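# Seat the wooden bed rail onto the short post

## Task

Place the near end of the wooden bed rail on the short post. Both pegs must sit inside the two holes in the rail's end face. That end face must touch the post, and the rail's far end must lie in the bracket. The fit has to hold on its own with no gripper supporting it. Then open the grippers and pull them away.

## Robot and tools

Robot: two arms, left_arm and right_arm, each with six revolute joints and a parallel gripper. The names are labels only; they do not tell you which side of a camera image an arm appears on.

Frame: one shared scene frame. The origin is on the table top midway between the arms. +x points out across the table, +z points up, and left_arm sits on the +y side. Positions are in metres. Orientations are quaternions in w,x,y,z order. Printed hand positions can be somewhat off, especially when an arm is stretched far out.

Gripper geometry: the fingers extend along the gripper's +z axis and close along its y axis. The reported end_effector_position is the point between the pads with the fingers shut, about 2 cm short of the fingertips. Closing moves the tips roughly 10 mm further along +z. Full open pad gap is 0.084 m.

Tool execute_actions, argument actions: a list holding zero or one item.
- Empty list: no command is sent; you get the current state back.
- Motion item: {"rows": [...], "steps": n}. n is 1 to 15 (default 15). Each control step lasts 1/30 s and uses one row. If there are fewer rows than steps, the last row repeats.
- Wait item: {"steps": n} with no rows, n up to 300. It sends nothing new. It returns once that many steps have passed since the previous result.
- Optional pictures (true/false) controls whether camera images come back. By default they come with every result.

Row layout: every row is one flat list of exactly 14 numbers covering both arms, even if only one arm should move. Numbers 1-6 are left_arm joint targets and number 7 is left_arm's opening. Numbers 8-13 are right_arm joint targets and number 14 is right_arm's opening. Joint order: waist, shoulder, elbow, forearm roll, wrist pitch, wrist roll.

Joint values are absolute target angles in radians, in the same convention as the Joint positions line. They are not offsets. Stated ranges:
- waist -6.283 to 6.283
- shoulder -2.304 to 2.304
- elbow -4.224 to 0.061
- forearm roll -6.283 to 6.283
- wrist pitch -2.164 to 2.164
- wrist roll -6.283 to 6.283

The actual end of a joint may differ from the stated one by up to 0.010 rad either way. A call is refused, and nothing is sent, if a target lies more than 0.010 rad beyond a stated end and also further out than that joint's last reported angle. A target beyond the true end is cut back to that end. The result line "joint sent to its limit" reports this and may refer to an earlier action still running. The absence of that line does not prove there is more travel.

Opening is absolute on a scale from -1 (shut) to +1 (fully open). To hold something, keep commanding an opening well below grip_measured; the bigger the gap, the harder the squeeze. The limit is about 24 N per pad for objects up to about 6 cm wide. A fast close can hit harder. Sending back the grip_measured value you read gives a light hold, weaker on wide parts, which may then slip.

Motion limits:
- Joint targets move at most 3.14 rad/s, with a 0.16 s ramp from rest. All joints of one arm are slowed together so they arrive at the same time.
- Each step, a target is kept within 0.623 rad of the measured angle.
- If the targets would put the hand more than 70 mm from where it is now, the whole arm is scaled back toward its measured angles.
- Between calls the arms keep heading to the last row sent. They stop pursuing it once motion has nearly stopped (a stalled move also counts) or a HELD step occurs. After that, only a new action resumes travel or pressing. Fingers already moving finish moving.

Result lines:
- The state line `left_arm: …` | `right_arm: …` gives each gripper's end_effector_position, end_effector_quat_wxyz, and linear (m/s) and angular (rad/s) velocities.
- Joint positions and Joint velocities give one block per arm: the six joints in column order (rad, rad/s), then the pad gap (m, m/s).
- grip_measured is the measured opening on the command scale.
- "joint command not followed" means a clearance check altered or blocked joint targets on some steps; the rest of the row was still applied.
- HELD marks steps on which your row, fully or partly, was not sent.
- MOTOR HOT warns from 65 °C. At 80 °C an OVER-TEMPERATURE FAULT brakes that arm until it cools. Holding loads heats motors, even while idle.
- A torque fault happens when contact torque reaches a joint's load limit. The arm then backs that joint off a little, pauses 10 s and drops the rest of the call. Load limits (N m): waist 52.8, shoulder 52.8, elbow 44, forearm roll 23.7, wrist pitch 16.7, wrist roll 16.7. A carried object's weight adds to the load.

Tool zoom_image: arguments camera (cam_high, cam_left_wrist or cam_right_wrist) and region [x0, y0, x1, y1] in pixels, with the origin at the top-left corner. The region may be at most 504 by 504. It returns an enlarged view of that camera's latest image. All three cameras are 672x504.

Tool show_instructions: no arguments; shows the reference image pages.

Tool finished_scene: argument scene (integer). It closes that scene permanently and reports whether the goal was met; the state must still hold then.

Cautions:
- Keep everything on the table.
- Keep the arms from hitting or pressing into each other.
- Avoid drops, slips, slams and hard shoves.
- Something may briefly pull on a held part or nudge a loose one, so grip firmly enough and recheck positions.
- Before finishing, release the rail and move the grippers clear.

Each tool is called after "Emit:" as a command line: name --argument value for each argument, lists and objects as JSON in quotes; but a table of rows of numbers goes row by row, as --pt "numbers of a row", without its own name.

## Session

Emit:
show_instructions

Emit:
execute_actions --actions '[]'

Reference images for this scene: Fitting the bed rail to the post page 1.

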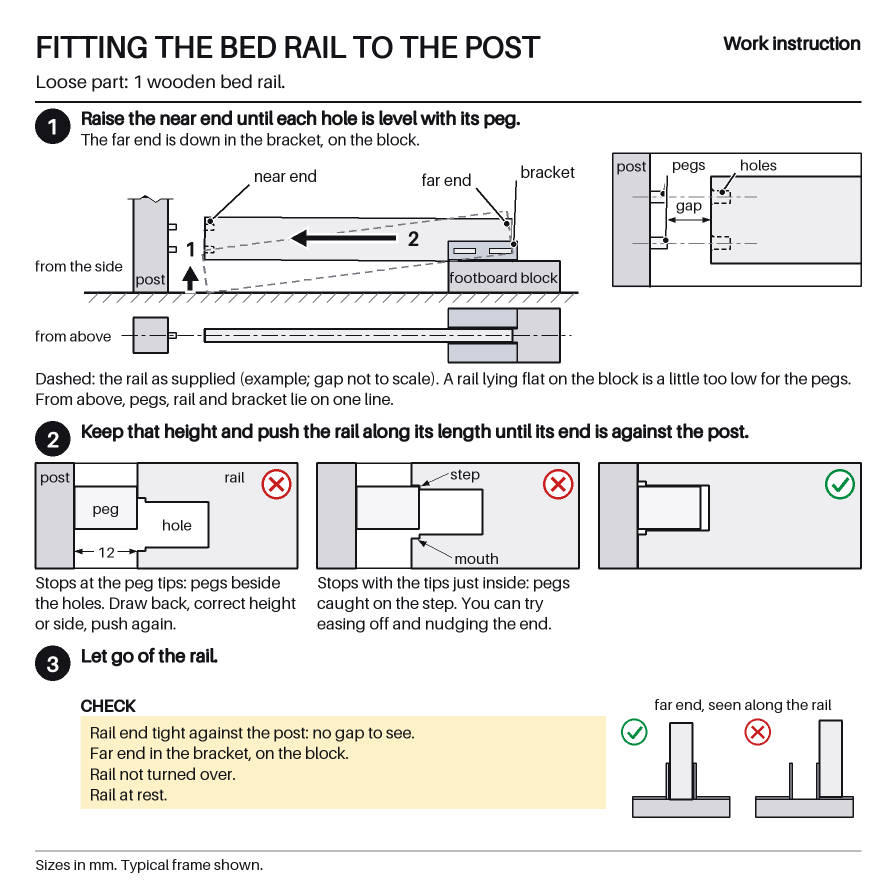

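Scene clock: 0.00 s of 4100.00 s.
left_arm: end_effector_position=(+0.1324, +0.4182, +0.3806) grip_measured=+1.00 end_effector_quat_wxyz=(-0.198, +0.957, -0.136, -0.165) end_effector_velocity=(-0.000, -0.000, -0.000) end_effector_angular_velocity=(-0.000, +0.000, -0.003) | right_arm: end_effector_position=(+0.4026, -0.5816, +0.3806) grip_measured=+1.00 end_effector_quat_wxyz=(-0.550, +0.656, -0.477, -0.199) end_effector_velocity=(+0.000, -0.000, -0.000) end_effector_angular_velocity=(-0.001, -0.001, -0.000)
Joint positions: left_arm=[-0.479  0.643 -0.403  0.22  -1.524 -0.344  0.084] | right_arm=[-1.233 -0.52  -1.181  0.749 -1.732 -0.139  0.084]
Joint velocities: left_arm=[-0.003  0.     0.    -0.     0.     0.     0.   ] | right_arm=[-0.    -0.    -0.     0.     0.001 -0.001 -0.   ]

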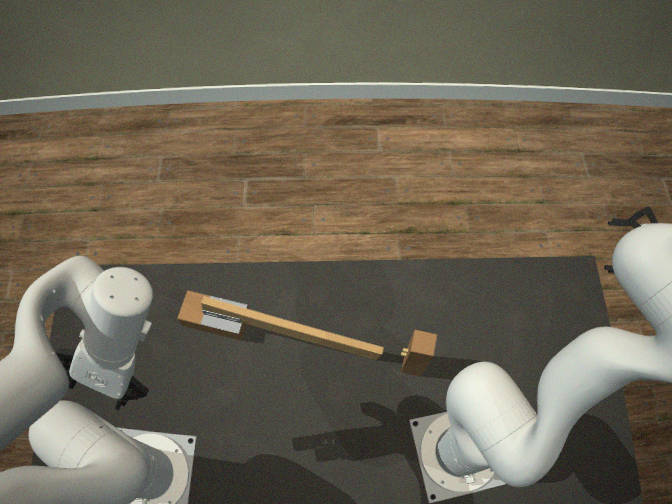

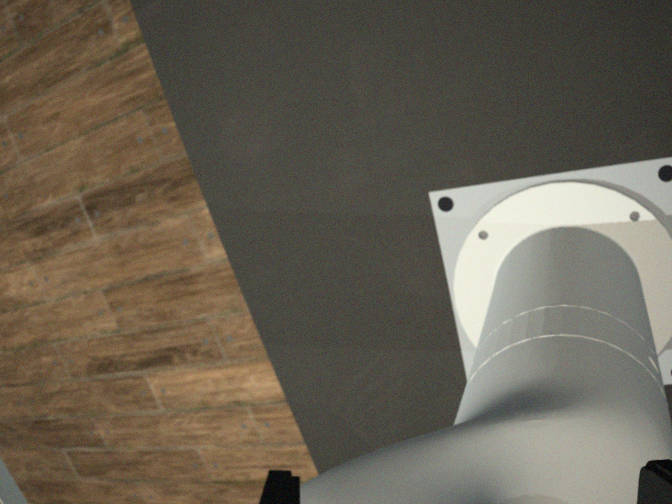

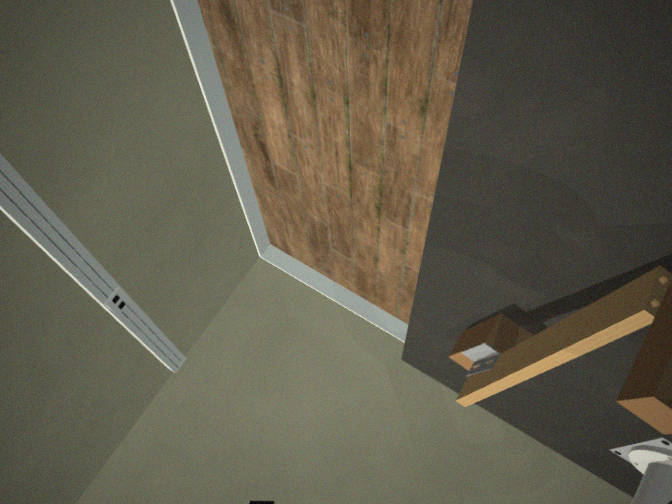

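Emit:
execute_actions --actions '[{"rows":[[0.2,-0.2,-0.6,0,0.4,0,1,-0.6,-0.2,-0.9,0.3,-1.0,1.0,1]]}]' --pictures false

Emit:
execute_actions --actions '[{"steps":30}]' --pictures false

Emit:
execute_actions --actions '[{"rows":[[0.2,-0.2,-0.6,0,0.4,0,1,0.617,0.079,-0.543,0,-0.62,2.65,1]]}]' --pictures false

Emit:
execute_actions --actions '[{"steps":60}]'

Scene clock: 18.43 s of 4100.00 s.
left_arm: end_effector_position=(+0.2608, +0.4064, +0.2869) grip_measured=+1.00 end_effector_quat_wxyz=(-0.057, +0.985, -0.039, -0.157) end_effector_velocity=(+0.295, +0.052, -0.253) end_effector_angular_velocity=(-0.388, -0.447, +0.425) | right_arm: end_effector_position=(+0.4340, -0.4533, +0.3082) grip_measured=+1.00 end_effector_quat_wxyz=(-0.202, +0.741, -0.591, -0.248) end_effector_velocity=(+0.067, +0.223, -0.137) end_effector_angular_velocity=(-1.758, +0.911, -0.520)
Joint positions: left_arm=[-0.075  0.175 -0.522  0.087 -1.027 -0.137  0.084] | right_arm=[-0.798 -0.3   -0.988  0.44  -1.238  0.452  0.084]
Joint velocities: left_arm=[ 0.635 -0.868 -0.18  -0.202  1.219  0.315  0.   ] | right_arm=[ 1.082  0.545  0.477 -0.762  1.288  2.317  0.   ]
Steps of this call (steps 1 to 90: nothing new was sent; then 14.93 s passed at rest; steps 91 to 105: all 15 steps of this action). Readings (joint positions):
91: left_arm=[-0.479 0.643 -0.403 0.220 -1.524 -0.344] | right_arm=[-1.233 -0.520 -1.181 0.749 -1.732 -0.139]
92: left_arm=[-0.475 0.639 -0.405 0.219 -1.519 -0.341] | right_arm=[-1.229 -0.518 -1.179 0.745 -1.727 -0.134]
94: left_arm=[-0.423 0.589 -0.422 0.200 -1.467 -0.312] | right_arm=[-1.183 -0.494 -1.157 0.710 -1.677 -0.084]
98: left_arm=[-0.255 0.416 -0.471 0.145 -1.296 -0.226] | right_arm=[-1.045 -0.424 -1.097 0.614 -1.533 0.060]
105: the state above

Scene clock: 19.43 s of 4100.00 s.
left_arm: end_effector_position=(+0.5713, +0.4909, +0.2414) grip_measured=+1.00 end_effector_quat_wxyz=(-0.022, +0.920, +0.053, +0.387) end_effector_velocity=(+0.011, +0.004, +0.009) end_effector_angular_velocity=(+0.010, -0.066, +0.004) | right_arm: end_effector_position=(+0.4503, -0.4153, +0.2894) grip_measured=+1.00 end_effector_quat_wxyz=(+0.066, -0.673, +0.716, +0.173) end_effector_velocity=(+0.000, +0.000, +0.000) end_effector_angular_velocity=(-0.000, -0.001, +0.001)
Joint positions: left_arm=[ 0.199 -0.199 -0.6    0.     0.395 -0.     0.084] | right_arm=[-0.6   -0.2   -0.9    0.3   -1.     1.     0.084]
Joint velocities: left_arm=[ 0.005 -0.007 -0.    -0.002  0.074  0.003  0.   ] | right_arm=[ 0.     0.    -0.    -0.    -0.    -0.001  0.   ]
Steps of this call (steps 1 to 30: the robot went on to your last target). Readings (joint positions):
1: left_arm=[-0.054 0.147 -0.528 0.081 -0.985 -0.126] | right_arm=[-0.763 -0.282 -0.972 0.415 -1.195 0.534]
2: left_arm=[-0.035 0.120 -0.533 0.075 -0.943 -0.117] | right_arm=[-0.728 -0.265 -0.957 0.391 -1.154 0.621]
4: left_arm=[0.002 0.070 -0.544 0.063 -0.855 -0.098] | right_arm=[-0.669 -0.235 -0.931 0.349 -1.084 0.786]
8: left_arm=[0.064 -0.014 -0.561 0.043 -0.664 -0.068] | right_arm=[-0.609 -0.204 -0.904 0.307 -1.012 0.970]
30: the state above

Scene clock: 19.93 s of 4100.00 s.
left_arm: end_effector_position=(+0.5721, +0.4913, +0.2419) grip_measured=+1.00 end_effector_quat_wxyz=(-0.023, +0.920, +0.053, +0.389) end_effector_velocity=(+0.000, +0.000, +0.000) end_effector_angular_velocity=(-0.000, -0.001, +0.001) | right_arm: end_effector_position=(+0.4227, -0.2658, +0.2653) grip_measured=+1.00 end_effector_quat_wxyz=(-0.013, -0.720, +0.690, +0.073) end_effector_velocity=(-0.092, +0.355, -0.034) end_effector_angular_velocity=(-0.321, -0.177, +0.201)
Joint positions: left_arm=[ 0.2   -0.2   -0.6    0.     0.4   -0.     0.084] | right_arm=[-0.126 -0.037 -0.692  0.125 -0.779  1.475  0.084]
Joint velocities: left_arm=[ 0.     0.    -0.    -0.001  0.     0.    -0.   ] | right_arm=[ 1.131  0.245  0.314 -0.264  0.334  1.125 -0.   ]
Steps of this call (steps 1 to 15: all 15 steps of this action). Readings (joint positions):
1: left_arm=[0.200 -0.199 -0.600 0.000 0.397 -0.000] | right_arm=[-0.600 -0.200 -0.900 0.300 -1.000 1.000]
2: left_arm=[0.200 -0.200 -0.600 0.000 0.398 -0.000] | right_arm=[-0.596 -0.198 -0.898 0.298 -0.996 1.006]
4: left_arm=[0.200 -0.200 -0.600 0.000 0.399 -0.000] | right_arm=[-0.547 -0.176 -0.869 0.273 -0.964 1.058]
8: left_arm=[0.200 -0.200 -0.600 0.000 0.400 -0.000] | right_arm=[-0.388 -0.110 -0.785 0.204 -0.878 1.213]
15: the state above

Scene clock: 21.93 s of 4100.00 s.
left_arm: end_effector_position=(+0.5721, +0.4913, +0.2419) grip_measured=+1.00 end_effector_quat_wxyz=(-0.023, +0.920, +0.053, +0.389) end_effector_velocity=(+0.000, +0.000, +0.001) end_effector_angular_velocity=(+0.000, -0.001, +0.001) | right_arm: end_effector_position=(+0.3006, -0.0623, +0.2495) grip_measured=+1.00 end_effector_quat_wxyz=(+0.001, -0.596, +0.803, +0.000) end_effector_velocity=(+0.001, +0.001, +0.000) end_effector_angular_velocity=(+0.002, -0.002, -0.002)
Joint positions: left_arm=[ 0.2   -0.2   -0.6    0.     0.4   -0.     0.084] | right_arm=[ 0.617  0.079 -0.543 -0.    -0.62   2.65   0.084]
Joint velocities: left_arm=[ 0.001  0.001 -0.     0.    -0.     0.     0.   ] | right_arm=[-0.    -0.    -0.001  0.     0.002  0.001  0.   ]
Steps of this call (steps 1 to 45: the robot went on to your last target; steps 46 to 60: nothing new was sent). Readings (joint positions):
1: left_arm=[0.200 -0.200 -0.600 0.000 0.400 -0.000] | right_arm=[-0.088 -0.029 -0.682 0.117 -0.768 1.513]
2: left_arm=[0.200 -0.200 -0.600 0.000 0.400 -0.000] | right_arm=[-0.050 -0.022 -0.672 0.109 -0.758 1.551]
4: left_arm=[0.200 -0.200 -0.600 0.000 0.400 -0.000] | right_arm=[0.025 -0.009 -0.655 0.094 -0.740 1.626]
8: left_arm=[0.200 -0.200 -0.600 0.000 0.400 -0.000] | right_arm=[0.175 0.014 -0.627 0.070 -0.709 1.784]
60: the state above
All arms were judged still, so your last target was given up. Only a new action makes them travel on or press farther. Fingers that are still opening or closing keep moving.

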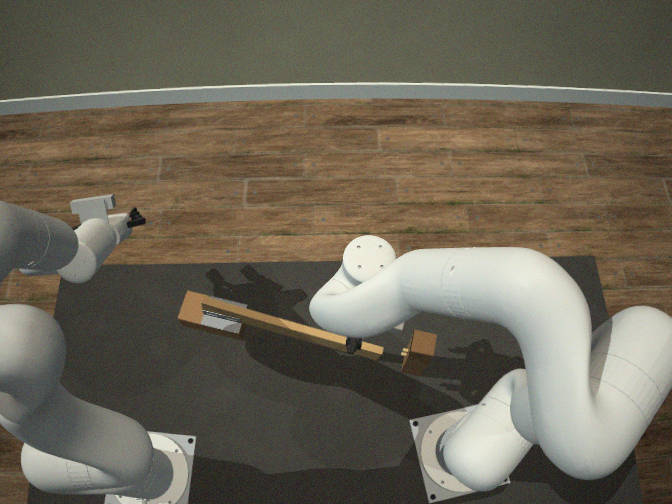

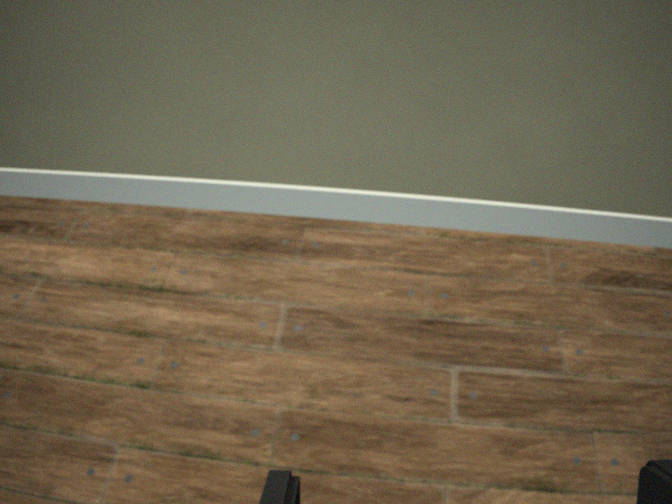

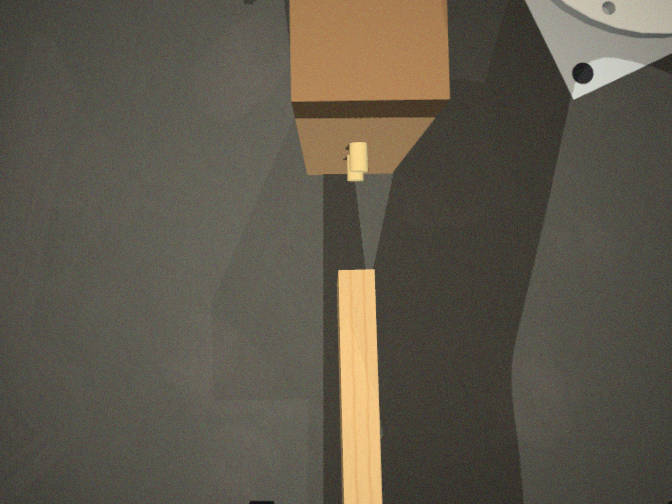

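Emit:
execute_actions --actions '[{"rows":[[0.2,-0.2,-0.6,0,0.4,0,1,0.617,-0.156,-0.482,0,-0.326,2.65,1]]}]' --pictures false

Emit:
execute_actions --actions '[{"steps":20}]'

Scene clock: 37.70 s of 4100.00 s.
left_arm: end_effector_position=(+0.5721, +0.4913, +0.2419) grip_measured=+1.00 end_effector_quat_wxyz=(-0.023, +0.920, +0.053, +0.389) end_effector_velocity=(-0.000, +0.001, +0.001) end_effector_angular_velocity=(-0.000, -0.000, +0.002) | right_arm: end_effector_position=(+0.3003, -0.0626, +0.1503) grip_measured=+1.00 end_effector_quat_wxyz=(+0.000, -0.596, +0.803, +0.000) end_effector_velocity=(+0.004, +0.004, -0.007) end_effector_angular_velocity=(+0.013, -0.012, -0.000)
Joint positions: left_arm=[ 0.2   -0.2   -0.6    0.     0.4   -0.     0.084] | right_arm=[ 0.617 -0.153 -0.483  0.    -0.329  2.65   0.084]
Joint velocities: left_arm=[ 0.001  0.001 -0.    -0.    -0.001 -0.    -0.   ] | right_arm=[ 0.    -0.02  -0.     0.     0.037  0.     0.   ]
Steps of this call (steps 1 to 90: nothing new was sent; then 12.27 s passed at rest; steps 91 to 105: all 15 steps of this action). Readings (joint positions):
91: left_arm=[0.200 -0.200 -0.600 -0.000 0.400 -0.000] | right_arm=[0.617 0.079 -0.543 -0.000 -0.620 2.650]
92: left_arm=[0.200 -0.200 -0.600 -0.000 0.400 0.000] | right_arm=[0.617 0.076 -0.542 0.000 -0.615 2.650]
94: left_arm=[0.200 -0.200 -0.600 0.000 0.400 -0.000] | right_arm=[0.617 0.037 -0.534 0.000 -0.562 2.650]
98: left_arm=[0.200 -0.200 -0.600 0.000 0.400 -0.000] | right_arm=[0.617 -0.093 -0.497 -0.000 -0.407 2.650]
105: the state above

Scene clock: 38.37 s of 4100.00 s.
left_arm: end_effector_position=(+0.5721, +0.4913, +0.2419) grip_measured=+1.00 end_effector_quat_wxyz=(-0.023, +0.920, +0.053, +0.389) end_effector_velocity=(-0.000, -0.000, +0.000) end_effector_angular_velocity=(+0.000, -0.000, -0.001) | right_arm: end_effector_position=(+0.3001, -0.0628, +0.1493) grip_measured=+1.00 end_effector_quat_wxyz=(+0.000, -0.596, +0.803, -0.000) end_effector_velocity=(-0.001, -0.001, -0.000) end_effector_angular_velocity=(-0.002, +0.002, -0.000)
Joint positions: left_arm=[ 0.2   -0.2   -0.6    0.     0.4    0.     0.084] | right_arm=[ 0.617 -0.156 -0.482  0.    -0.326  2.65   0.084]
Joint velocities: left_arm=[-0.     0.001  0.     0.001 -0.    -0.     0.   ] | right_arm=[-0.     0.     0.001 -0.    -0.002  0.001  0.   ]
Steps of this call (steps 1 to 15: the robot went on to your last target; steps 16 to 20: nothing new was sent). Readings (joint positions):
1: left_arm=[0.200 -0.200 -0.600 0.000 0.400 -0.000] | right_arm=[0.617 -0.154 -0.483 0.000 -0.328 2.650]
2: left_arm=[0.200 -0.200 -0.600 -0.000 0.400 -0.000] | right_arm=[0.617 -0.154 -0.483 0.000 -0.327 2.650]
4: left_arm=[0.200 -0.200 -0.600 -0.000 0.400 0.000] | right_arm=[0.617 -0.155 -0.482 0.000 -0.327 2.650]
8: left_arm=[0.200 -0.200 -0.600 -0.000 0.400 0.000] | right_arm=[0.617 -0.156 -0.482 0.000 -0.326 2.650]
20: the state above
All arms were judged still, so your last target was given up. Only a new action makes them travel on or press farther. Fingers that are still opening or closing keep moving.

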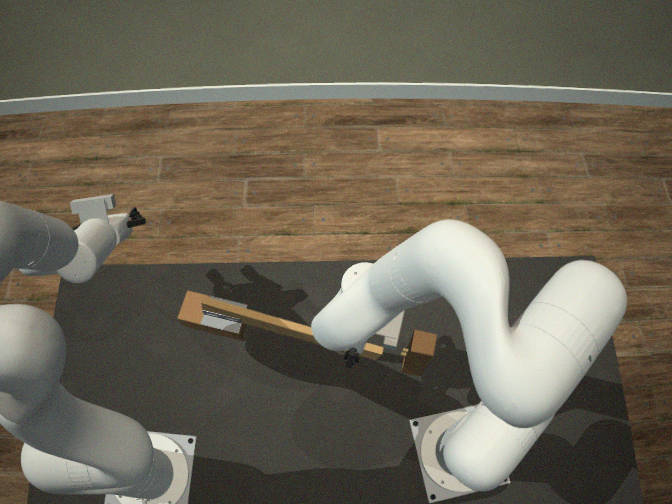

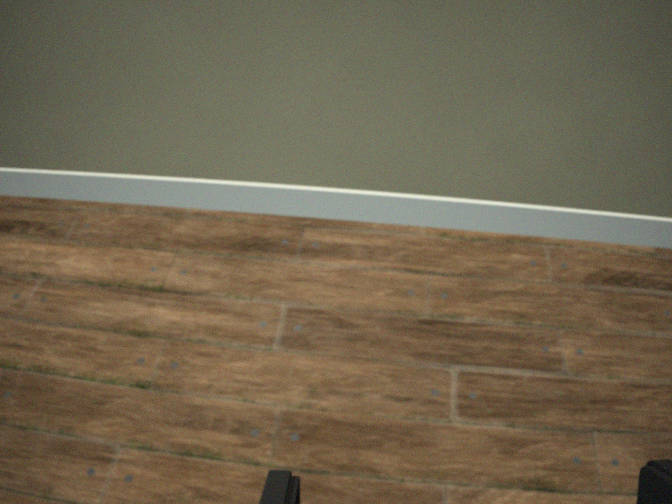

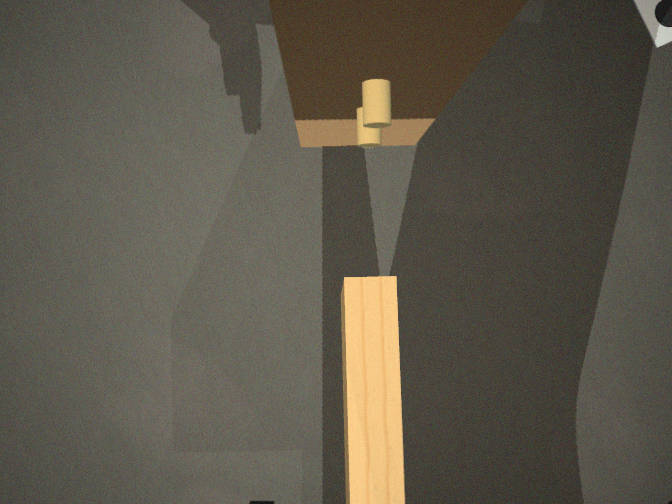

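Emit:
execute_actions --actions '[{"rows":[[0.2,-0.2,-0.6,0,0.4,0,1,0.634,-0.243,-0.448,0,-0.205,2.667,1]]}]' --pictures false

Emit:
execute_actions --actions '[{"steps":15}]'

Scene clock: 59.40 s of 4100.00 s.
left_arm: end_effector_position=(+0.5721, +0.4913, +0.2419) grip_measured=+1.00 end_effector_quat_wxyz=(-0.023, +0.920, +0.053, +0.389) end_effector_velocity=(-0.000, -0.001, -0.000) end_effector_angular_velocity=(-0.000, +0.001, -0.002) | right_arm: end_effector_position=(+0.2881, -0.0670, +0.1118) grip_measured=+1.00 end_effector_quat_wxyz=(+0.000, -0.596, +0.803, +0.000) end_effector_velocity=(-0.001, -0.001, -0.002) end_effector_angular_velocity=(-0.001, +0.001, +0.002)
Joint positions: left_arm=[ 0.2   -0.2   -0.6   -0.     0.4    0.     0.084] | right_arm=[ 0.634 -0.242 -0.448  0.    -0.205  2.667  0.084]
Joint velocities: left_arm=[-0.002 -0.     0.001  0.    -0.    -0.    -0.   ] | right_arm=[ 0.001 -0.004  0.002  0.     0.005 -0.001 -0.   ]
Steps of this call (steps 1 to 90: nothing new was sent; then 17.53 s passed at rest; steps 91 to 105: all 15 steps of this action). Readings (joint positions):
91: left_arm=[0.200 -0.200 -0.600 0.000 0.400 -0.000] | right_arm=[0.617 -0.156 -0.482 -0.000 -0.326 2.650]
92: left_arm=[0.200 -0.200 -0.600 0.000 0.400 -0.000] | right_arm=[0.618 -0.159 -0.481 0.000 -0.321 2.651]
94: left_arm=[0.200 -0.200 -0.600 -0.000 0.400 0.000] | right_arm=[0.624 -0.189 -0.470 0.000 -0.277 2.657]
98: left_arm=[0.200 -0.200 -0.600 0.000 0.400 -0.000] | right_arm=[0.633 -0.237 -0.449 -0.000 -0.216 2.666]
105: the state above

Scene clock: 59.90 s of 4100.00 s.
left_arm: end_effector_position=(+0.5721, +0.4913, +0.2419) grip_measured=+1.00 end_effector_quat_wxyz=(-0.023, +0.920, +0.053, +0.389) end_effector_velocity=(-0.000, +0.001, -0.000) end_effector_angular_velocity=(-0.000, +0.000, +0.001) | right_arm: end_effector_position=(+0.2879, -0.0672, +0.1115) grip_measured=+1.00 end_effector_quat_wxyz=(+0.000, -0.596, +0.803, -0.000) end_effector_velocity=(-0.000, -0.000, -0.000) end_effector_angular_velocity=(-0.001, +0.001, +0.001)
Joint positions: left_arm=[ 0.2   -0.2   -0.6    0.     0.4   -0.     0.084] | right_arm=[ 0.634 -0.243 -0.448  0.    -0.205  2.667  0.084]
Joint velocities: left_arm=[ 0.001 -0.    -0.    -0.    -0.     0.     0.   ] | right_arm=[-0.    -0.001 -0.    -0.    -0.001 -0.001 -0.   ]
Steps of this call (steps 1 to 15: the robot went on to your last target). Readings (joint positions):
1: left_arm=[0.200 -0.200 -0.600 0.000 0.400 -0.000] | right_arm=[0.634 -0.243 -0.448 0.000 -0.205 2.667]
2: left_arm=[0.200 -0.200 -0.600 0.000 0.400 0.000] | right_arm=[0.634 -0.243 -0.448 0.000 -0.205 2.667]
4: left_arm=[0.200 -0.200 -0.600 0.000 0.400 0.000] | right_arm=[0.634 -0.243 -0.448 0.000 -0.205 2.667]
8: left_arm=[0.200 -0.200 -0.600 -0.000 0.400 -0.000] | right_arm=[0.634 -0.243 -0.448 0.000 -0.205 2.667]
15: the state above
All arms were judged still, so your last target was given up. Only a new action makes them travel on or press farther. Fingers that are still opening or closing keep moving.

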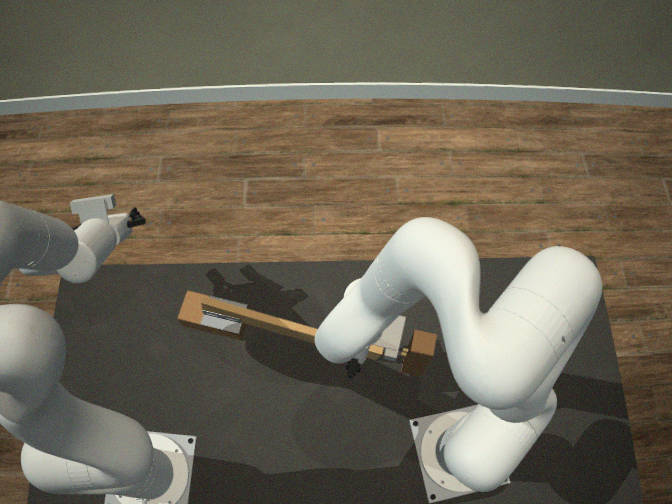

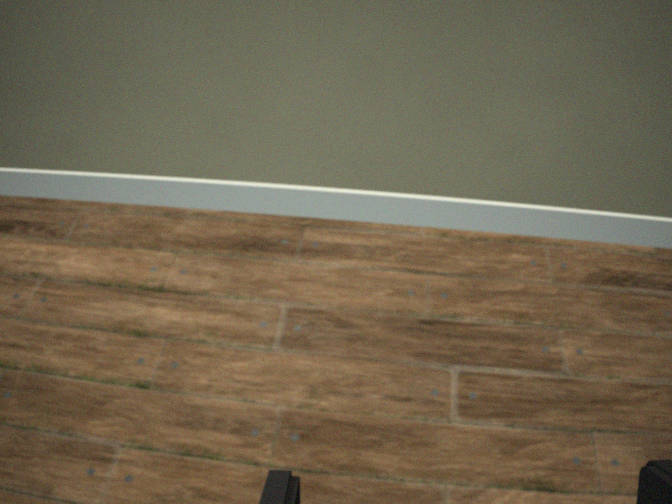

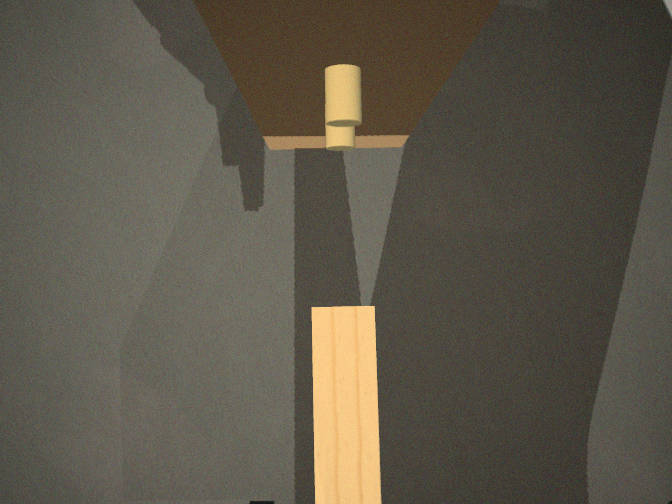

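Emit:
execute_actions --actions '[{"rows":[[0.2,-0.2,-0.6,0,0.4,0,1,0.634,-0.337,-0.424,0,-0.087,2.667,1]]}]' --pictures false

Emit:
execute_actions --actions '[{"steps":15}]'

Scene clock: 70.90 s of 4100.00 s.
left_arm: end_effector_position=(+0.5721, +0.4913, +0.2419) grip_measured=+1.00 end_effector_quat_wxyz=(-0.023, +0.920, +0.053, +0.389) end_effector_velocity=(-0.000, +0.000, -0.000) end_effector_angular_velocity=(+0.000, +0.001, +0.000) | right_arm: end_effector_position=(+0.2797, -0.0756, +0.0765) grip_measured=+1.00 end_effector_quat_wxyz=(+0.000, -0.596, +0.803, +0.000) end_effector_velocity=(+0.000, +0.000, -0.001) end_effector_angular_velocity=(+0.001, -0.001, +0.000)
Joint positions: left_arm=[ 0.2   -0.2   -0.6    0.     0.4    0.     0.084] | right_arm=[ 0.634 -0.336 -0.424  0.    -0.087  2.667  0.084]
Joint velocities: left_arm=[ 0.001 -0.001 -0.     0.001 -0.     0.    -0.   ] | right_arm=[-0.    -0.003 -0.    -0.     0.005 -0.     0.   ]
Steps of this call (steps 1 to 90: nothing new was sent; then 7.50 s passed at rest; steps 91 to 105: all 15 steps of this action). Readings (joint positions):
91: left_arm=[0.200 -0.200 -0.600 0.000 0.400 -0.000] | right_arm=[0.634 -0.243 -0.448 0.000 -0.205 2.667]
92: left_arm=[0.200 -0.200 -0.600 -0.000 0.400 -0.000] | right_arm=[0.634 -0.246 -0.447 0.000 -0.200 2.667]
94: left_arm=[0.200 -0.200 -0.600 -0.000 0.400 -0.000] | right_arm=[0.634 -0.279 -0.440 0.000 -0.157 2.667]
98: left_arm=[0.200 -0.200 -0.600 -0.000 0.400 0.000] | right_arm=[0.634 -0.331 -0.424 -0.000 -0.097 2.667]
105: the state above

Scene clock: 71.40 s of 4100.00 s.
left_arm: end_effector_position=(+0.5721, +0.4913, +0.2419) grip_measured=+1.00 end_effector_quat_wxyz=(-0.023, +0.920, +0.053, +0.389) end_effector_velocity=(-0.000, -0.000, -0.000) end_effector_angular_velocity=(-0.000, +0.000, +0.000) | right_arm: end_effector_position=(+0.2795, -0.0758, +0.0762) grip_measured=+1.00 end_effector_quat_wxyz=(+0.000, -0.596, +0.803, -0.000) end_effector_velocity=(-0.000, -0.000, -0.000) end_effector_angular_velocity=(-0.000, +0.000, -0.001)
Joint positions: left_arm=[ 0.2   -0.2   -0.6   -0.     0.4   -0.     0.084] | right_arm=[ 0.634 -0.337 -0.424  0.    -0.087  2.667  0.084]
Joint velocities: left_arm=[-0.    -0.     0.    -0.001 -0.     0.    -0.   ] | right_arm=[-0.    -0.001 -0.     0.     0.     0.001  0.   ]
Steps of this call (steps 1 to 15: the robot went on to your last target). Readings (joint positions):
1: left_arm=[0.200 -0.200 -0.600 -0.000 0.400 0.000] | right_arm=[0.634 -0.336 -0.424 0.000 -0.087 2.667]
2: left_arm=[0.200 -0.200 -0.600 -0.000 0.400 -0.000] | right_arm=[0.634 -0.337 -0.424 0.000 -0.087 2.667]
4: left_arm=[0.200 -0.200 -0.600 0.000 0.400 -0.000] | right_arm=[0.634 -0.337 -0.424 0.000 -0.087 2.667]
8: left_arm=[0.200 -0.200 -0.600 0.000 0.400 -0.000] | right_arm=[0.634 -0.337 -0.424 0.000 -0.087 2.667]
15: the state above
All arms were judged still, so your last target was given up. Only a new action makes them travel on or press farther. Fingers that are still opening or closing keep moving.

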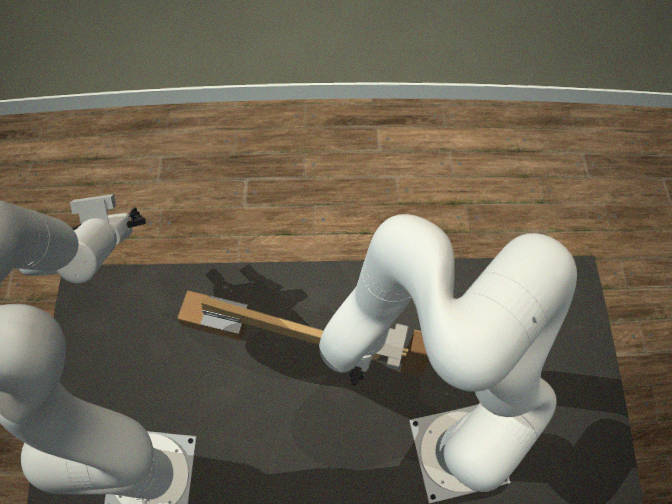

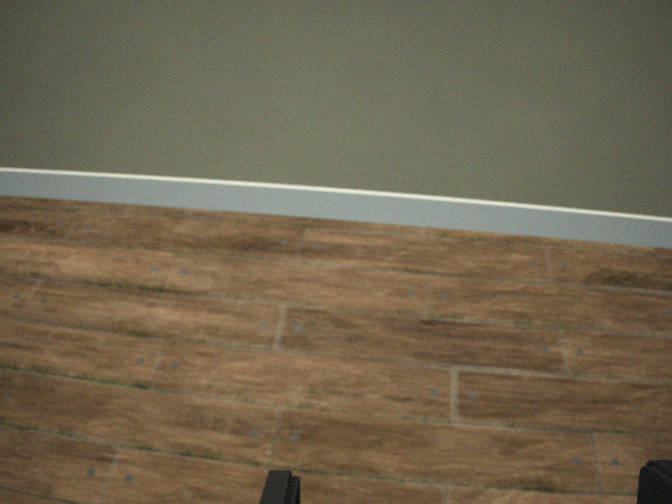

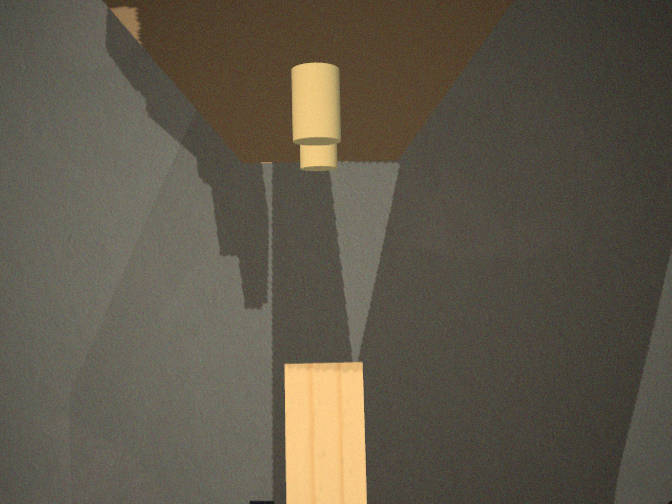

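Emit:
execute_actions --actions '[{"rows":[[0.2,-0.2,-0.6,0,0.4,0,1,0.634,-0.399,-0.455,0,-0.056,2.667,1]]}]' --pictures false

Emit:
execute_actions --actions '[{"steps":15}]'

Scene clock: 85.67 s of 4100.00 s.
left_arm: end_effector_position=(+0.5721, +0.4913, +0.2419) grip_measured=+1.00 end_effector_quat_wxyz=(-0.023, +0.920, +0.053, +0.389) end_effector_velocity=(+0.000, -0.001, +0.000) end_effector_angular_velocity=(+0.000, -0.001, -0.002) | right_arm: end_effector_position=(+0.2862, -0.0688, +0.0620) grip_measured=+1.00 end_effector_quat_wxyz=(+0.000, -0.596, +0.803, +0.000) end_effector_velocity=(-0.000, -0.000, -0.001) end_effector_angular_velocity=(-0.000, +0.000, +0.001)
Joint positions: left_arm=[ 0.2   -0.2   -0.6   -0.     0.4   -0.     0.084] | right_arm=[ 0.634 -0.399 -0.455 -0.    -0.056  2.667  0.084]
Joint velocities: left_arm=[-0.001  0.001  0.     0.001  0.    -0.     0.   ] | right_arm=[-0.    -0.002 -0.     0.     0.001 -0.001 -0.   ]
Steps of this call (steps 1 to 90: nothing new was sent; then 10.77 s passed at rest; steps 91 to 105: all 15 steps of this action). Readings (joint positions):
91: left_arm=[0.200 -0.200 -0.600 0.000 0.400 -0.000] | right_arm=[0.634 -0.337 -0.424 -0.000 -0.087 2.667]
92: left_arm=[0.200 -0.200 -0.600 -0.000 0.400 -0.000] | right_arm=[0.634 -0.341 -0.426 -0.000 -0.085 2.667]
94: left_arm=[0.200 -0.200 -0.600 0.000 0.400 0.000] | right_arm=[0.634 -0.367 -0.439 -0.000 -0.072 2.667]
98: left_arm=[0.200 -0.200 -0.600 0.000 0.400 0.000] | right_arm=[0.634 -0.395 -0.453 0.000 -0.058 2.667]
105: the state above

Scene clock: 86.17 s of 4100.00 s.
left_arm: end_effector_position=(+0.5721, +0.4913, +0.2419) grip_measured=+1.00 end_effector_quat_wxyz=(-0.023, +0.920, +0.053, +0.389) end_effector_velocity=(+0.000, +0.000, -0.000) end_effector_angular_velocity=(+0.000, +0.000, -0.000) | right_arm: end_effector_position=(+0.2862, -0.0688, +0.0619) grip_measured=+1.00 end_effector_quat_wxyz=(+0.000, -0.596, +0.803, -0.000) end_effector_velocity=(-0.001, -0.001, -0.000) end_effector_angular_velocity=(-0.002, +0.002, +0.002)
Joint positions: left_arm=[ 0.2   -0.2   -0.6   -0.     0.4    0.     0.084] | right_arm=[ 0.634 -0.399 -0.455 -0.    -0.056  2.667  0.084]
Joint velocities: left_arm=[ 0.    -0.001 -0.     0.001  0.001 -0.    -0.   ] | right_arm=[ 0.    -0.     0.001  0.    -0.002 -0.002 -0.   ]
Steps of this call (steps 1 to 15: the robot went on to your last target). Readings (joint positions):
1: left_arm=[0.200 -0.200 -0.600 -0.000 0.400 0.000] | right_arm=[0.634 -0.399 -0.455 -0.000 -0.056 2.667]
2: left_arm=[0.200 -0.200 -0.600 -0.000 0.400 0.000] | right_arm=[0.634 -0.399 -0.455 -0.000 -0.056 2.667]
4: left_arm=[0.200 -0.200 -0.600 -0.000 0.400 -0.000] | right_arm=[0.634 -0.399 -0.455 -0.000 -0.056 2.667]
8: left_arm=[0.200 -0.200 -0.600 0.000 0.400 0.000] | right_arm=[0.634 -0.399 -0.455 -0.000 -0.056 2.667]
15: the state above
All arms were judged still, so your last target was given up. Only a new action makes them travel on or press farther. Fingers that are still opening or closing keep moving.

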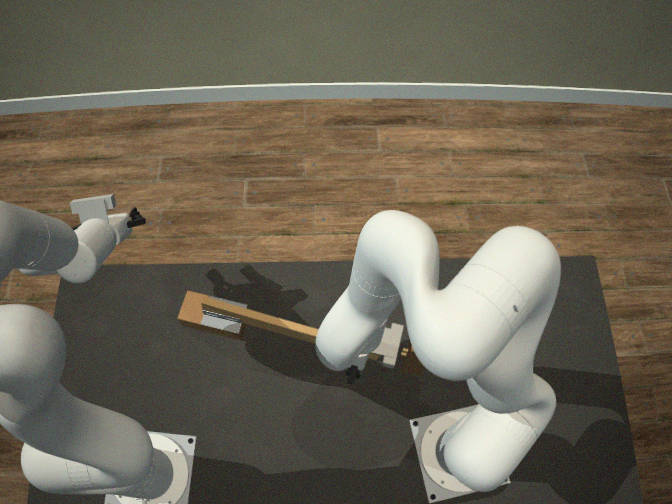

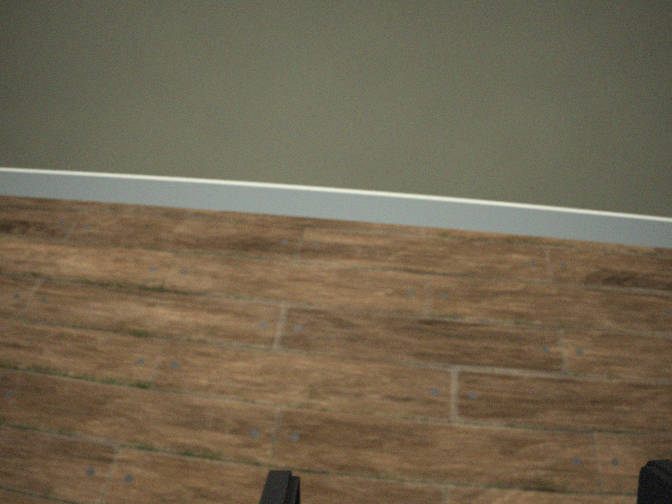

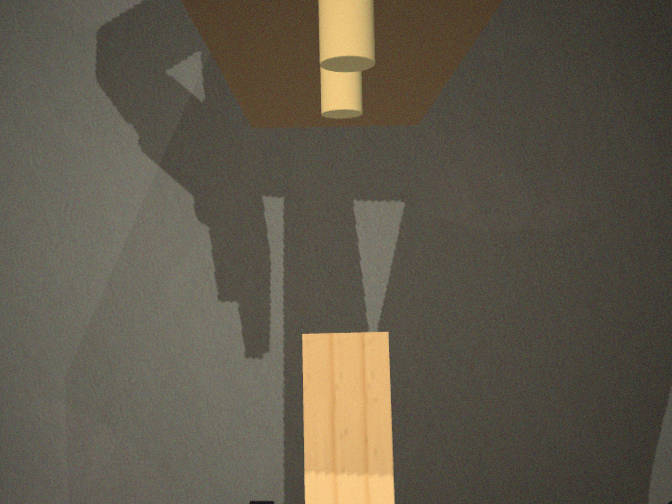

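Emit:
execute_actions --actions '[{"rows":[[0.2,-0.2,-0.6,0,0.4,0,1,0.634,-0.399,-0.455,0,-0.056,2.667,0.5],[0.2,-0.2,-0.6,0,0.4,0,1,0.634,-0.399,-0.455,0,-0.056,2.667,0.2],[0.2,-0.2,-0.6,0,0.4,0,1,0.634,-0.399,-0.455,0,-0.056,2.667,-0.1],[0.2,-0.2,-0.6,0,0.4,0,1,0.634,-0.399,-0.455,0,-0.056,2.667,-0.1],[0.2,-0.2,-0.6,0,0.4,0,1,0.634,-0.399,-0.455,0,-0.056,2.667,-0.1],[0.2,-0.2,-0.6,0,0.4,0,1,0.634,-0.399,-0.455,0,-0.056,2.667,-0.3],[0.2,-0.2,-0.6,0,0.4,0,1,0.634,-0.399,-0.455,0,-0.056,2.667,-0.3],[0.2,-0.2,-0.6,0,0.4,0,1,0.634,-0.399,-0.455,0,-0.056,2.667,-0.45],[0.2,-0.2,-0.6,0,0.4,0,1,0.634,-0.399,-0.455,0,-0.056,2.667,-0.45],[0.2,-0.2,-0.6,0,0.4,0,1,0.634,-0.399,-0.455,0,-0.056,2.667,-0.55],[0.2,-0.2,-0.6,0,0.4,0,1,0.634,-0.399,-0.455,0,-0.056,2.667,-0.65],[0.2,-0.2,-0.6,0,0.4,0,1,0.634,-0.399,-0.455,0,-0.056,2.667,-0.8],[0.2,-0.2,-0.6,0,0.4,0,1,0.634,-0.399,-0.455,0,-0.056,2.667,-1]]}]' --pictures false

Emit:
execute_actions --actions '[{"steps":20}]' --pictures false

Emit:
execute_actions --actions '[{"rows":[[0.2,-0.2,-0.6,0,0.4,0,1,0.634,-0.39,-0.457,0,-0.067,2.667,-1],[0.2,-0.2,-0.6,0,0.4,0,1,0.634,-0.38,-0.459,0,-0.079,2.667,-1],[0.2,-0.2,-0.6,0,0.4,0,1,0.634,-0.37,-0.461,0,-0.091,2.667,-1],[0.2,-0.2,-0.6,0,0.4,0,1,0.634,-0.36,-0.462,0,-0.102,2.667,-1],[0.2,-0.2,-0.6,0,0.4,0,1,0.634,-0.35,-0.463,0,-0.113,2.667,-1],[0.2,-0.2,-0.6,0,0.4,0,1,0.634,-0.34,-0.464,0,-0.124,2.667,-1],[0.2,-0.2,-0.6,0,0.4,0,1,0.634,-0.33,-0.464,0,-0.134,2.667,-1]]}]' --pictures false

Emit:
execute_actions --actions '[{"steps":15}]'

Scene clock: 109.67 s of 4100.00 s.
left_arm: end_effector_position=(+0.5721, +0.4913, +0.2419) grip_measured=+1.00 end_effector_quat_wxyz=(-0.023, +0.920, +0.053, +0.389) end_effector_velocity=(+0.000, +0.001, +0.000) end_effector_angular_velocity=(-0.001, -0.001, +0.003) | right_arm: end_effector_position=(+0.2867, -0.0686, +0.0622) grip_measured=+0.33 end_effector_quat_wxyz=(+0.001, -0.596, +0.803, +0.000) end_effector_velocity=(-0.003, -0.000, -0.001) end_effector_angular_velocity=(-0.003, +0.003, +0.004)
Joint positions: left_arm=[ 0.2   -0.2   -0.6    0.     0.4   -0.     0.084] | right_arm=[ 0.633 -0.399 -0.456 -0.    -0.056  2.667  0.058]
Joint velocities: left_arm=[ 0.002  0.    -0.    -0.001  0.    -0.    -0.   ] | right_arm=[ 0.005 -0.002  0.002  0.001 -0.     0.001  0.005]
Steps of this call (steps 1 to 90: nothing new was sent; then 20.00 s passed at rest; steps 91 to 105: all 15 steps of this action). Readings (joint positions):
91: left_arm=[0.200 -0.200 -0.600 0.000 0.400 -0.000] | right_arm=[0.634 -0.399 -0.455 -0.000 -0.056 2.667]
92: left_arm=[0.200 -0.200 -0.600 -0.000 0.400 -0.000] | right_arm=[0.634 -0.399 -0.455 0.000 -0.056 2.667]
94: left_arm=[0.200 -0.200 -0.600 -0.000 0.400 -0.000] | right_arm=[0.634 -0.399 -0.455 -0.000 -0.056 2.667]
98: left_arm=[0.200 -0.200 -0.600 0.000 0.400 -0.000] | right_arm=[0.632 -0.398 -0.456 -0.000 -0.056 2.667]
105: the state above

Scene clock: 110.33 s of 4100.00 s.
left_arm: end_effector_position=(+0.5721, +0.4913, +0.2419) grip_measured=+1.00 end_effector_quat_wxyz=(-0.023, +0.920, +0.053, +0.389) end_effector_velocity=(-0.000, +0.000, +0.000) end_effector_angular_velocity=(-0.000, -0.000, +0.001) | right_arm: end_effector_position=(+0.2864, -0.0687, +0.0620) grip_measured=+0.35 end_effector_quat_wxyz=(+0.000, -0.596, +0.803, +0.000) end_effector_velocity=(+0.001, +0.001, +0.000) end_effector_angular_velocity=(+0.001, -0.001, +0.002)
Joint positions: left_arm=[ 0.2   -0.2   -0.6   -0.     0.4   -0.     0.084] | right_arm=[ 0.634 -0.399 -0.455 -0.    -0.056  2.667  0.059]
Joint velocities: left_arm=[ 0.  0.  0. -0. -0.  0. -0.] | right_arm=[ 0.     0.    -0.001 -0.     0.001 -0.001  0.   ]
Steps of this call (steps 1 to 15: the robot went on to your last target; steps 16 to 20: nothing new was sent). Readings (joint positions):
1: left_arm=[0.200 -0.200 -0.600 -0.000 0.400 -0.000] | right_arm=[0.634 -0.399 -0.455 -0.000 -0.056 2.667]
2: left_arm=[0.200 -0.200 -0.600 -0.000 0.400 -0.000] | right_arm=[0.634 -0.399 -0.455 -0.000 -0.056 2.667]
4: left_arm=[0.200 -0.200 -0.600 -0.000 0.400 -0.000] | right_arm=[0.634 -0.399 -0.455 -0.000 -0.056 2.667]
8: left_arm=[0.200 -0.200 -0.600 -0.000 0.400 -0.000] | right_arm=[0.634 -0.399 -0.455 -0.000 -0.056 2.667]
20: the state above
All arms were judged still, so your last target was given up. Only a new action makes them travel on or press farther. Fingers that are still opening or closing keep moving.

Scene clock: 110.83 s of 4100.00 s.
left_arm: end_effector_position=(+0.5721, +0.4913, +0.2419) grip_measured=+1.00 end_effector_quat_wxyz=(-0.023, +0.920, +0.053, +0.389) end_effector_velocity=(+0.000, -0.000, +0.001) end_effector_angular_velocity=(+0.001, -0.001, -0.001) | right_arm: end_effector_position=(+0.2905, -0.0652, +0.0855) grip_measured=+0.21 end_effector_quat_wxyz=(-0.001, -0.595, +0.804, -0.000) end_effector_velocity=(+0.004, +0.003, +0.006) end_effector_angular_velocity=(+0.008, -0.007, -0.003)
Joint positions: left_arm=[ 0.2   -0.2   -0.6    0.     0.4    0.     0.084] | right_arm=[ 0.632 -0.332 -0.463 -0.    -0.134  2.667  0.053]
Joint velocities: left_arm=[-0.     0.001  0.     0.001 -0.     0.    -0.   ] | right_arm=[-0.003  0.014 -0.005  0.    -0.009  0.    -0.008]
Steps of this call (steps 1 to 15: all 15 steps of this action). Readings (joint positions):
1: left_arm=[0.200 -0.200 -0.600 -0.000 0.400 -0.000] | right_arm=[0.634 -0.399 -0.455 -0.000 -0.056 2.667]
2: left_arm=[0.200 -0.200 -0.600 0.000 0.400 -0.000] | right_arm=[0.634 -0.398 -0.455 -0.000 -0.057 2.667]
4: left_arm=[0.200 -0.200 -0.600 0.000 0.400 0.000] | right_arm=[0.634 -0.391 -0.456 -0.000 -0.066 2.667]
8: left_arm=[0.200 -0.200 -0.600 -0.000 0.400 -0.000] | right_arm=[0.633 -0.359 -0.458 -0.000 -0.107 2.667]
15: the state above

Scene clock: 111.33 s of 4100.00 s.
left_arm: end_effector_position=(+0.5721, +0.4913, +0.2419) grip_measured=+1.00 end_effector_quat_wxyz=(-0.023, +0.920, +0.053, +0.389) end_effector_velocity=(+0.000, +0.000, +0.000) end_effector_angular_velocity=(+0.000, -0.000, +0.001) | right_arm: end_effector_position=(+0.2914, -0.0645, +0.0863) grip_measured=+0.18 end_effector_quat_wxyz=(-0.000, -0.595, +0.804, -0.000) end_effector_velocity=(+0.001, +0.001, +0.000) end_effector_angular_velocity=(+0.001, -0.001, -0.001)
Joint positions: left_arm=[ 0.2   -0.2   -0.6   -0.     0.4   -0.     0.084] | right_arm=[ 0.632 -0.33  -0.464 -0.    -0.134  2.667  0.052]
Joint velocities: left_arm=[ 0.001  0.    -0.    -0.     0.     0.    -0.   ] | right_arm=[-0.     0.    -0.001  0.     0.001  0.001 -0.001]
Steps of this call (steps 1 to 15: the robot went on to your last target). Readings (joint positions):
1: left_arm=[0.200 -0.200 -0.600 0.000 0.400 -0.000] | right_arm=[0.632 -0.331 -0.463 -0.000 -0.134 2.667]
2: left_arm=[0.200 -0.200 -0.600 0.000 0.400 0.000] | right_arm=[0.632 -0.331 -0.463 -0.000 -0.134 2.667]
4: left_arm=[0.200 -0.200 -0.600 0.000 0.400 -0.000] | right_arm=[0.632 -0.331 -0.463 -0.000 -0.134 2.667]
8: left_arm=[0.200 -0.200 -0.600 0.000 0.400 -0.000] | right_arm=[0.632 -0.330 -0.464 -0.000 -0.134 2.667]
15: the state above
All arms were judged still, so your last target was given up. Only a new action makes them travel on or press farther. Fingers that are still opening or closing keep moving.

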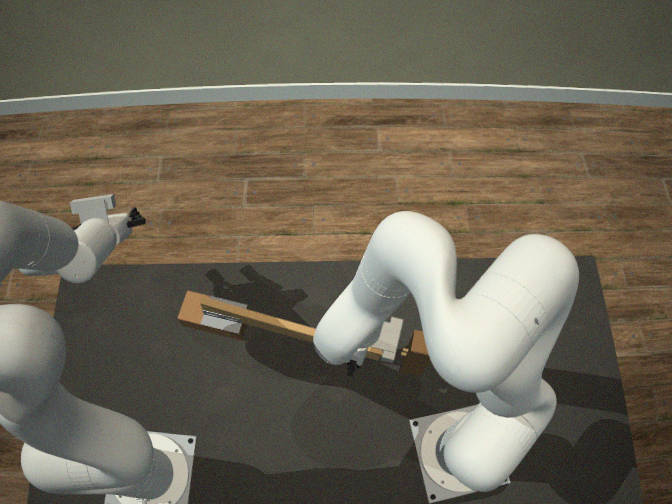

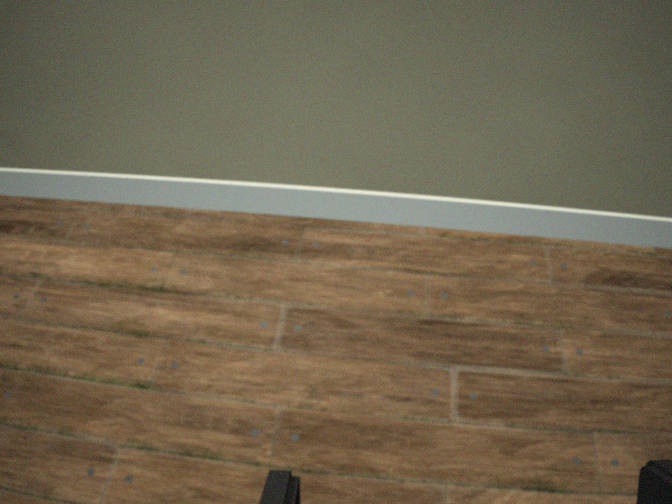

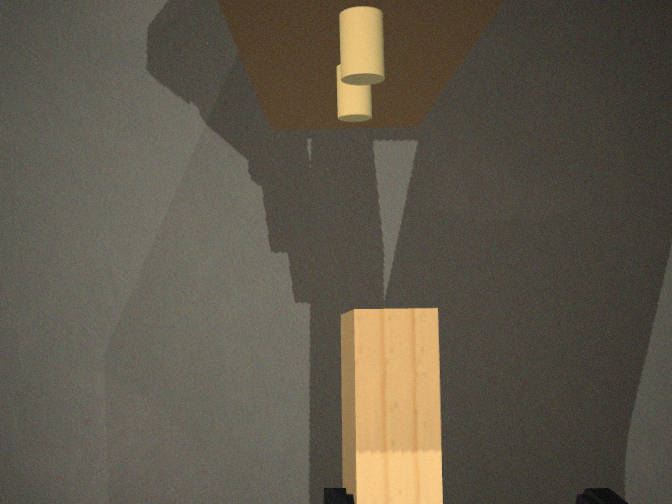

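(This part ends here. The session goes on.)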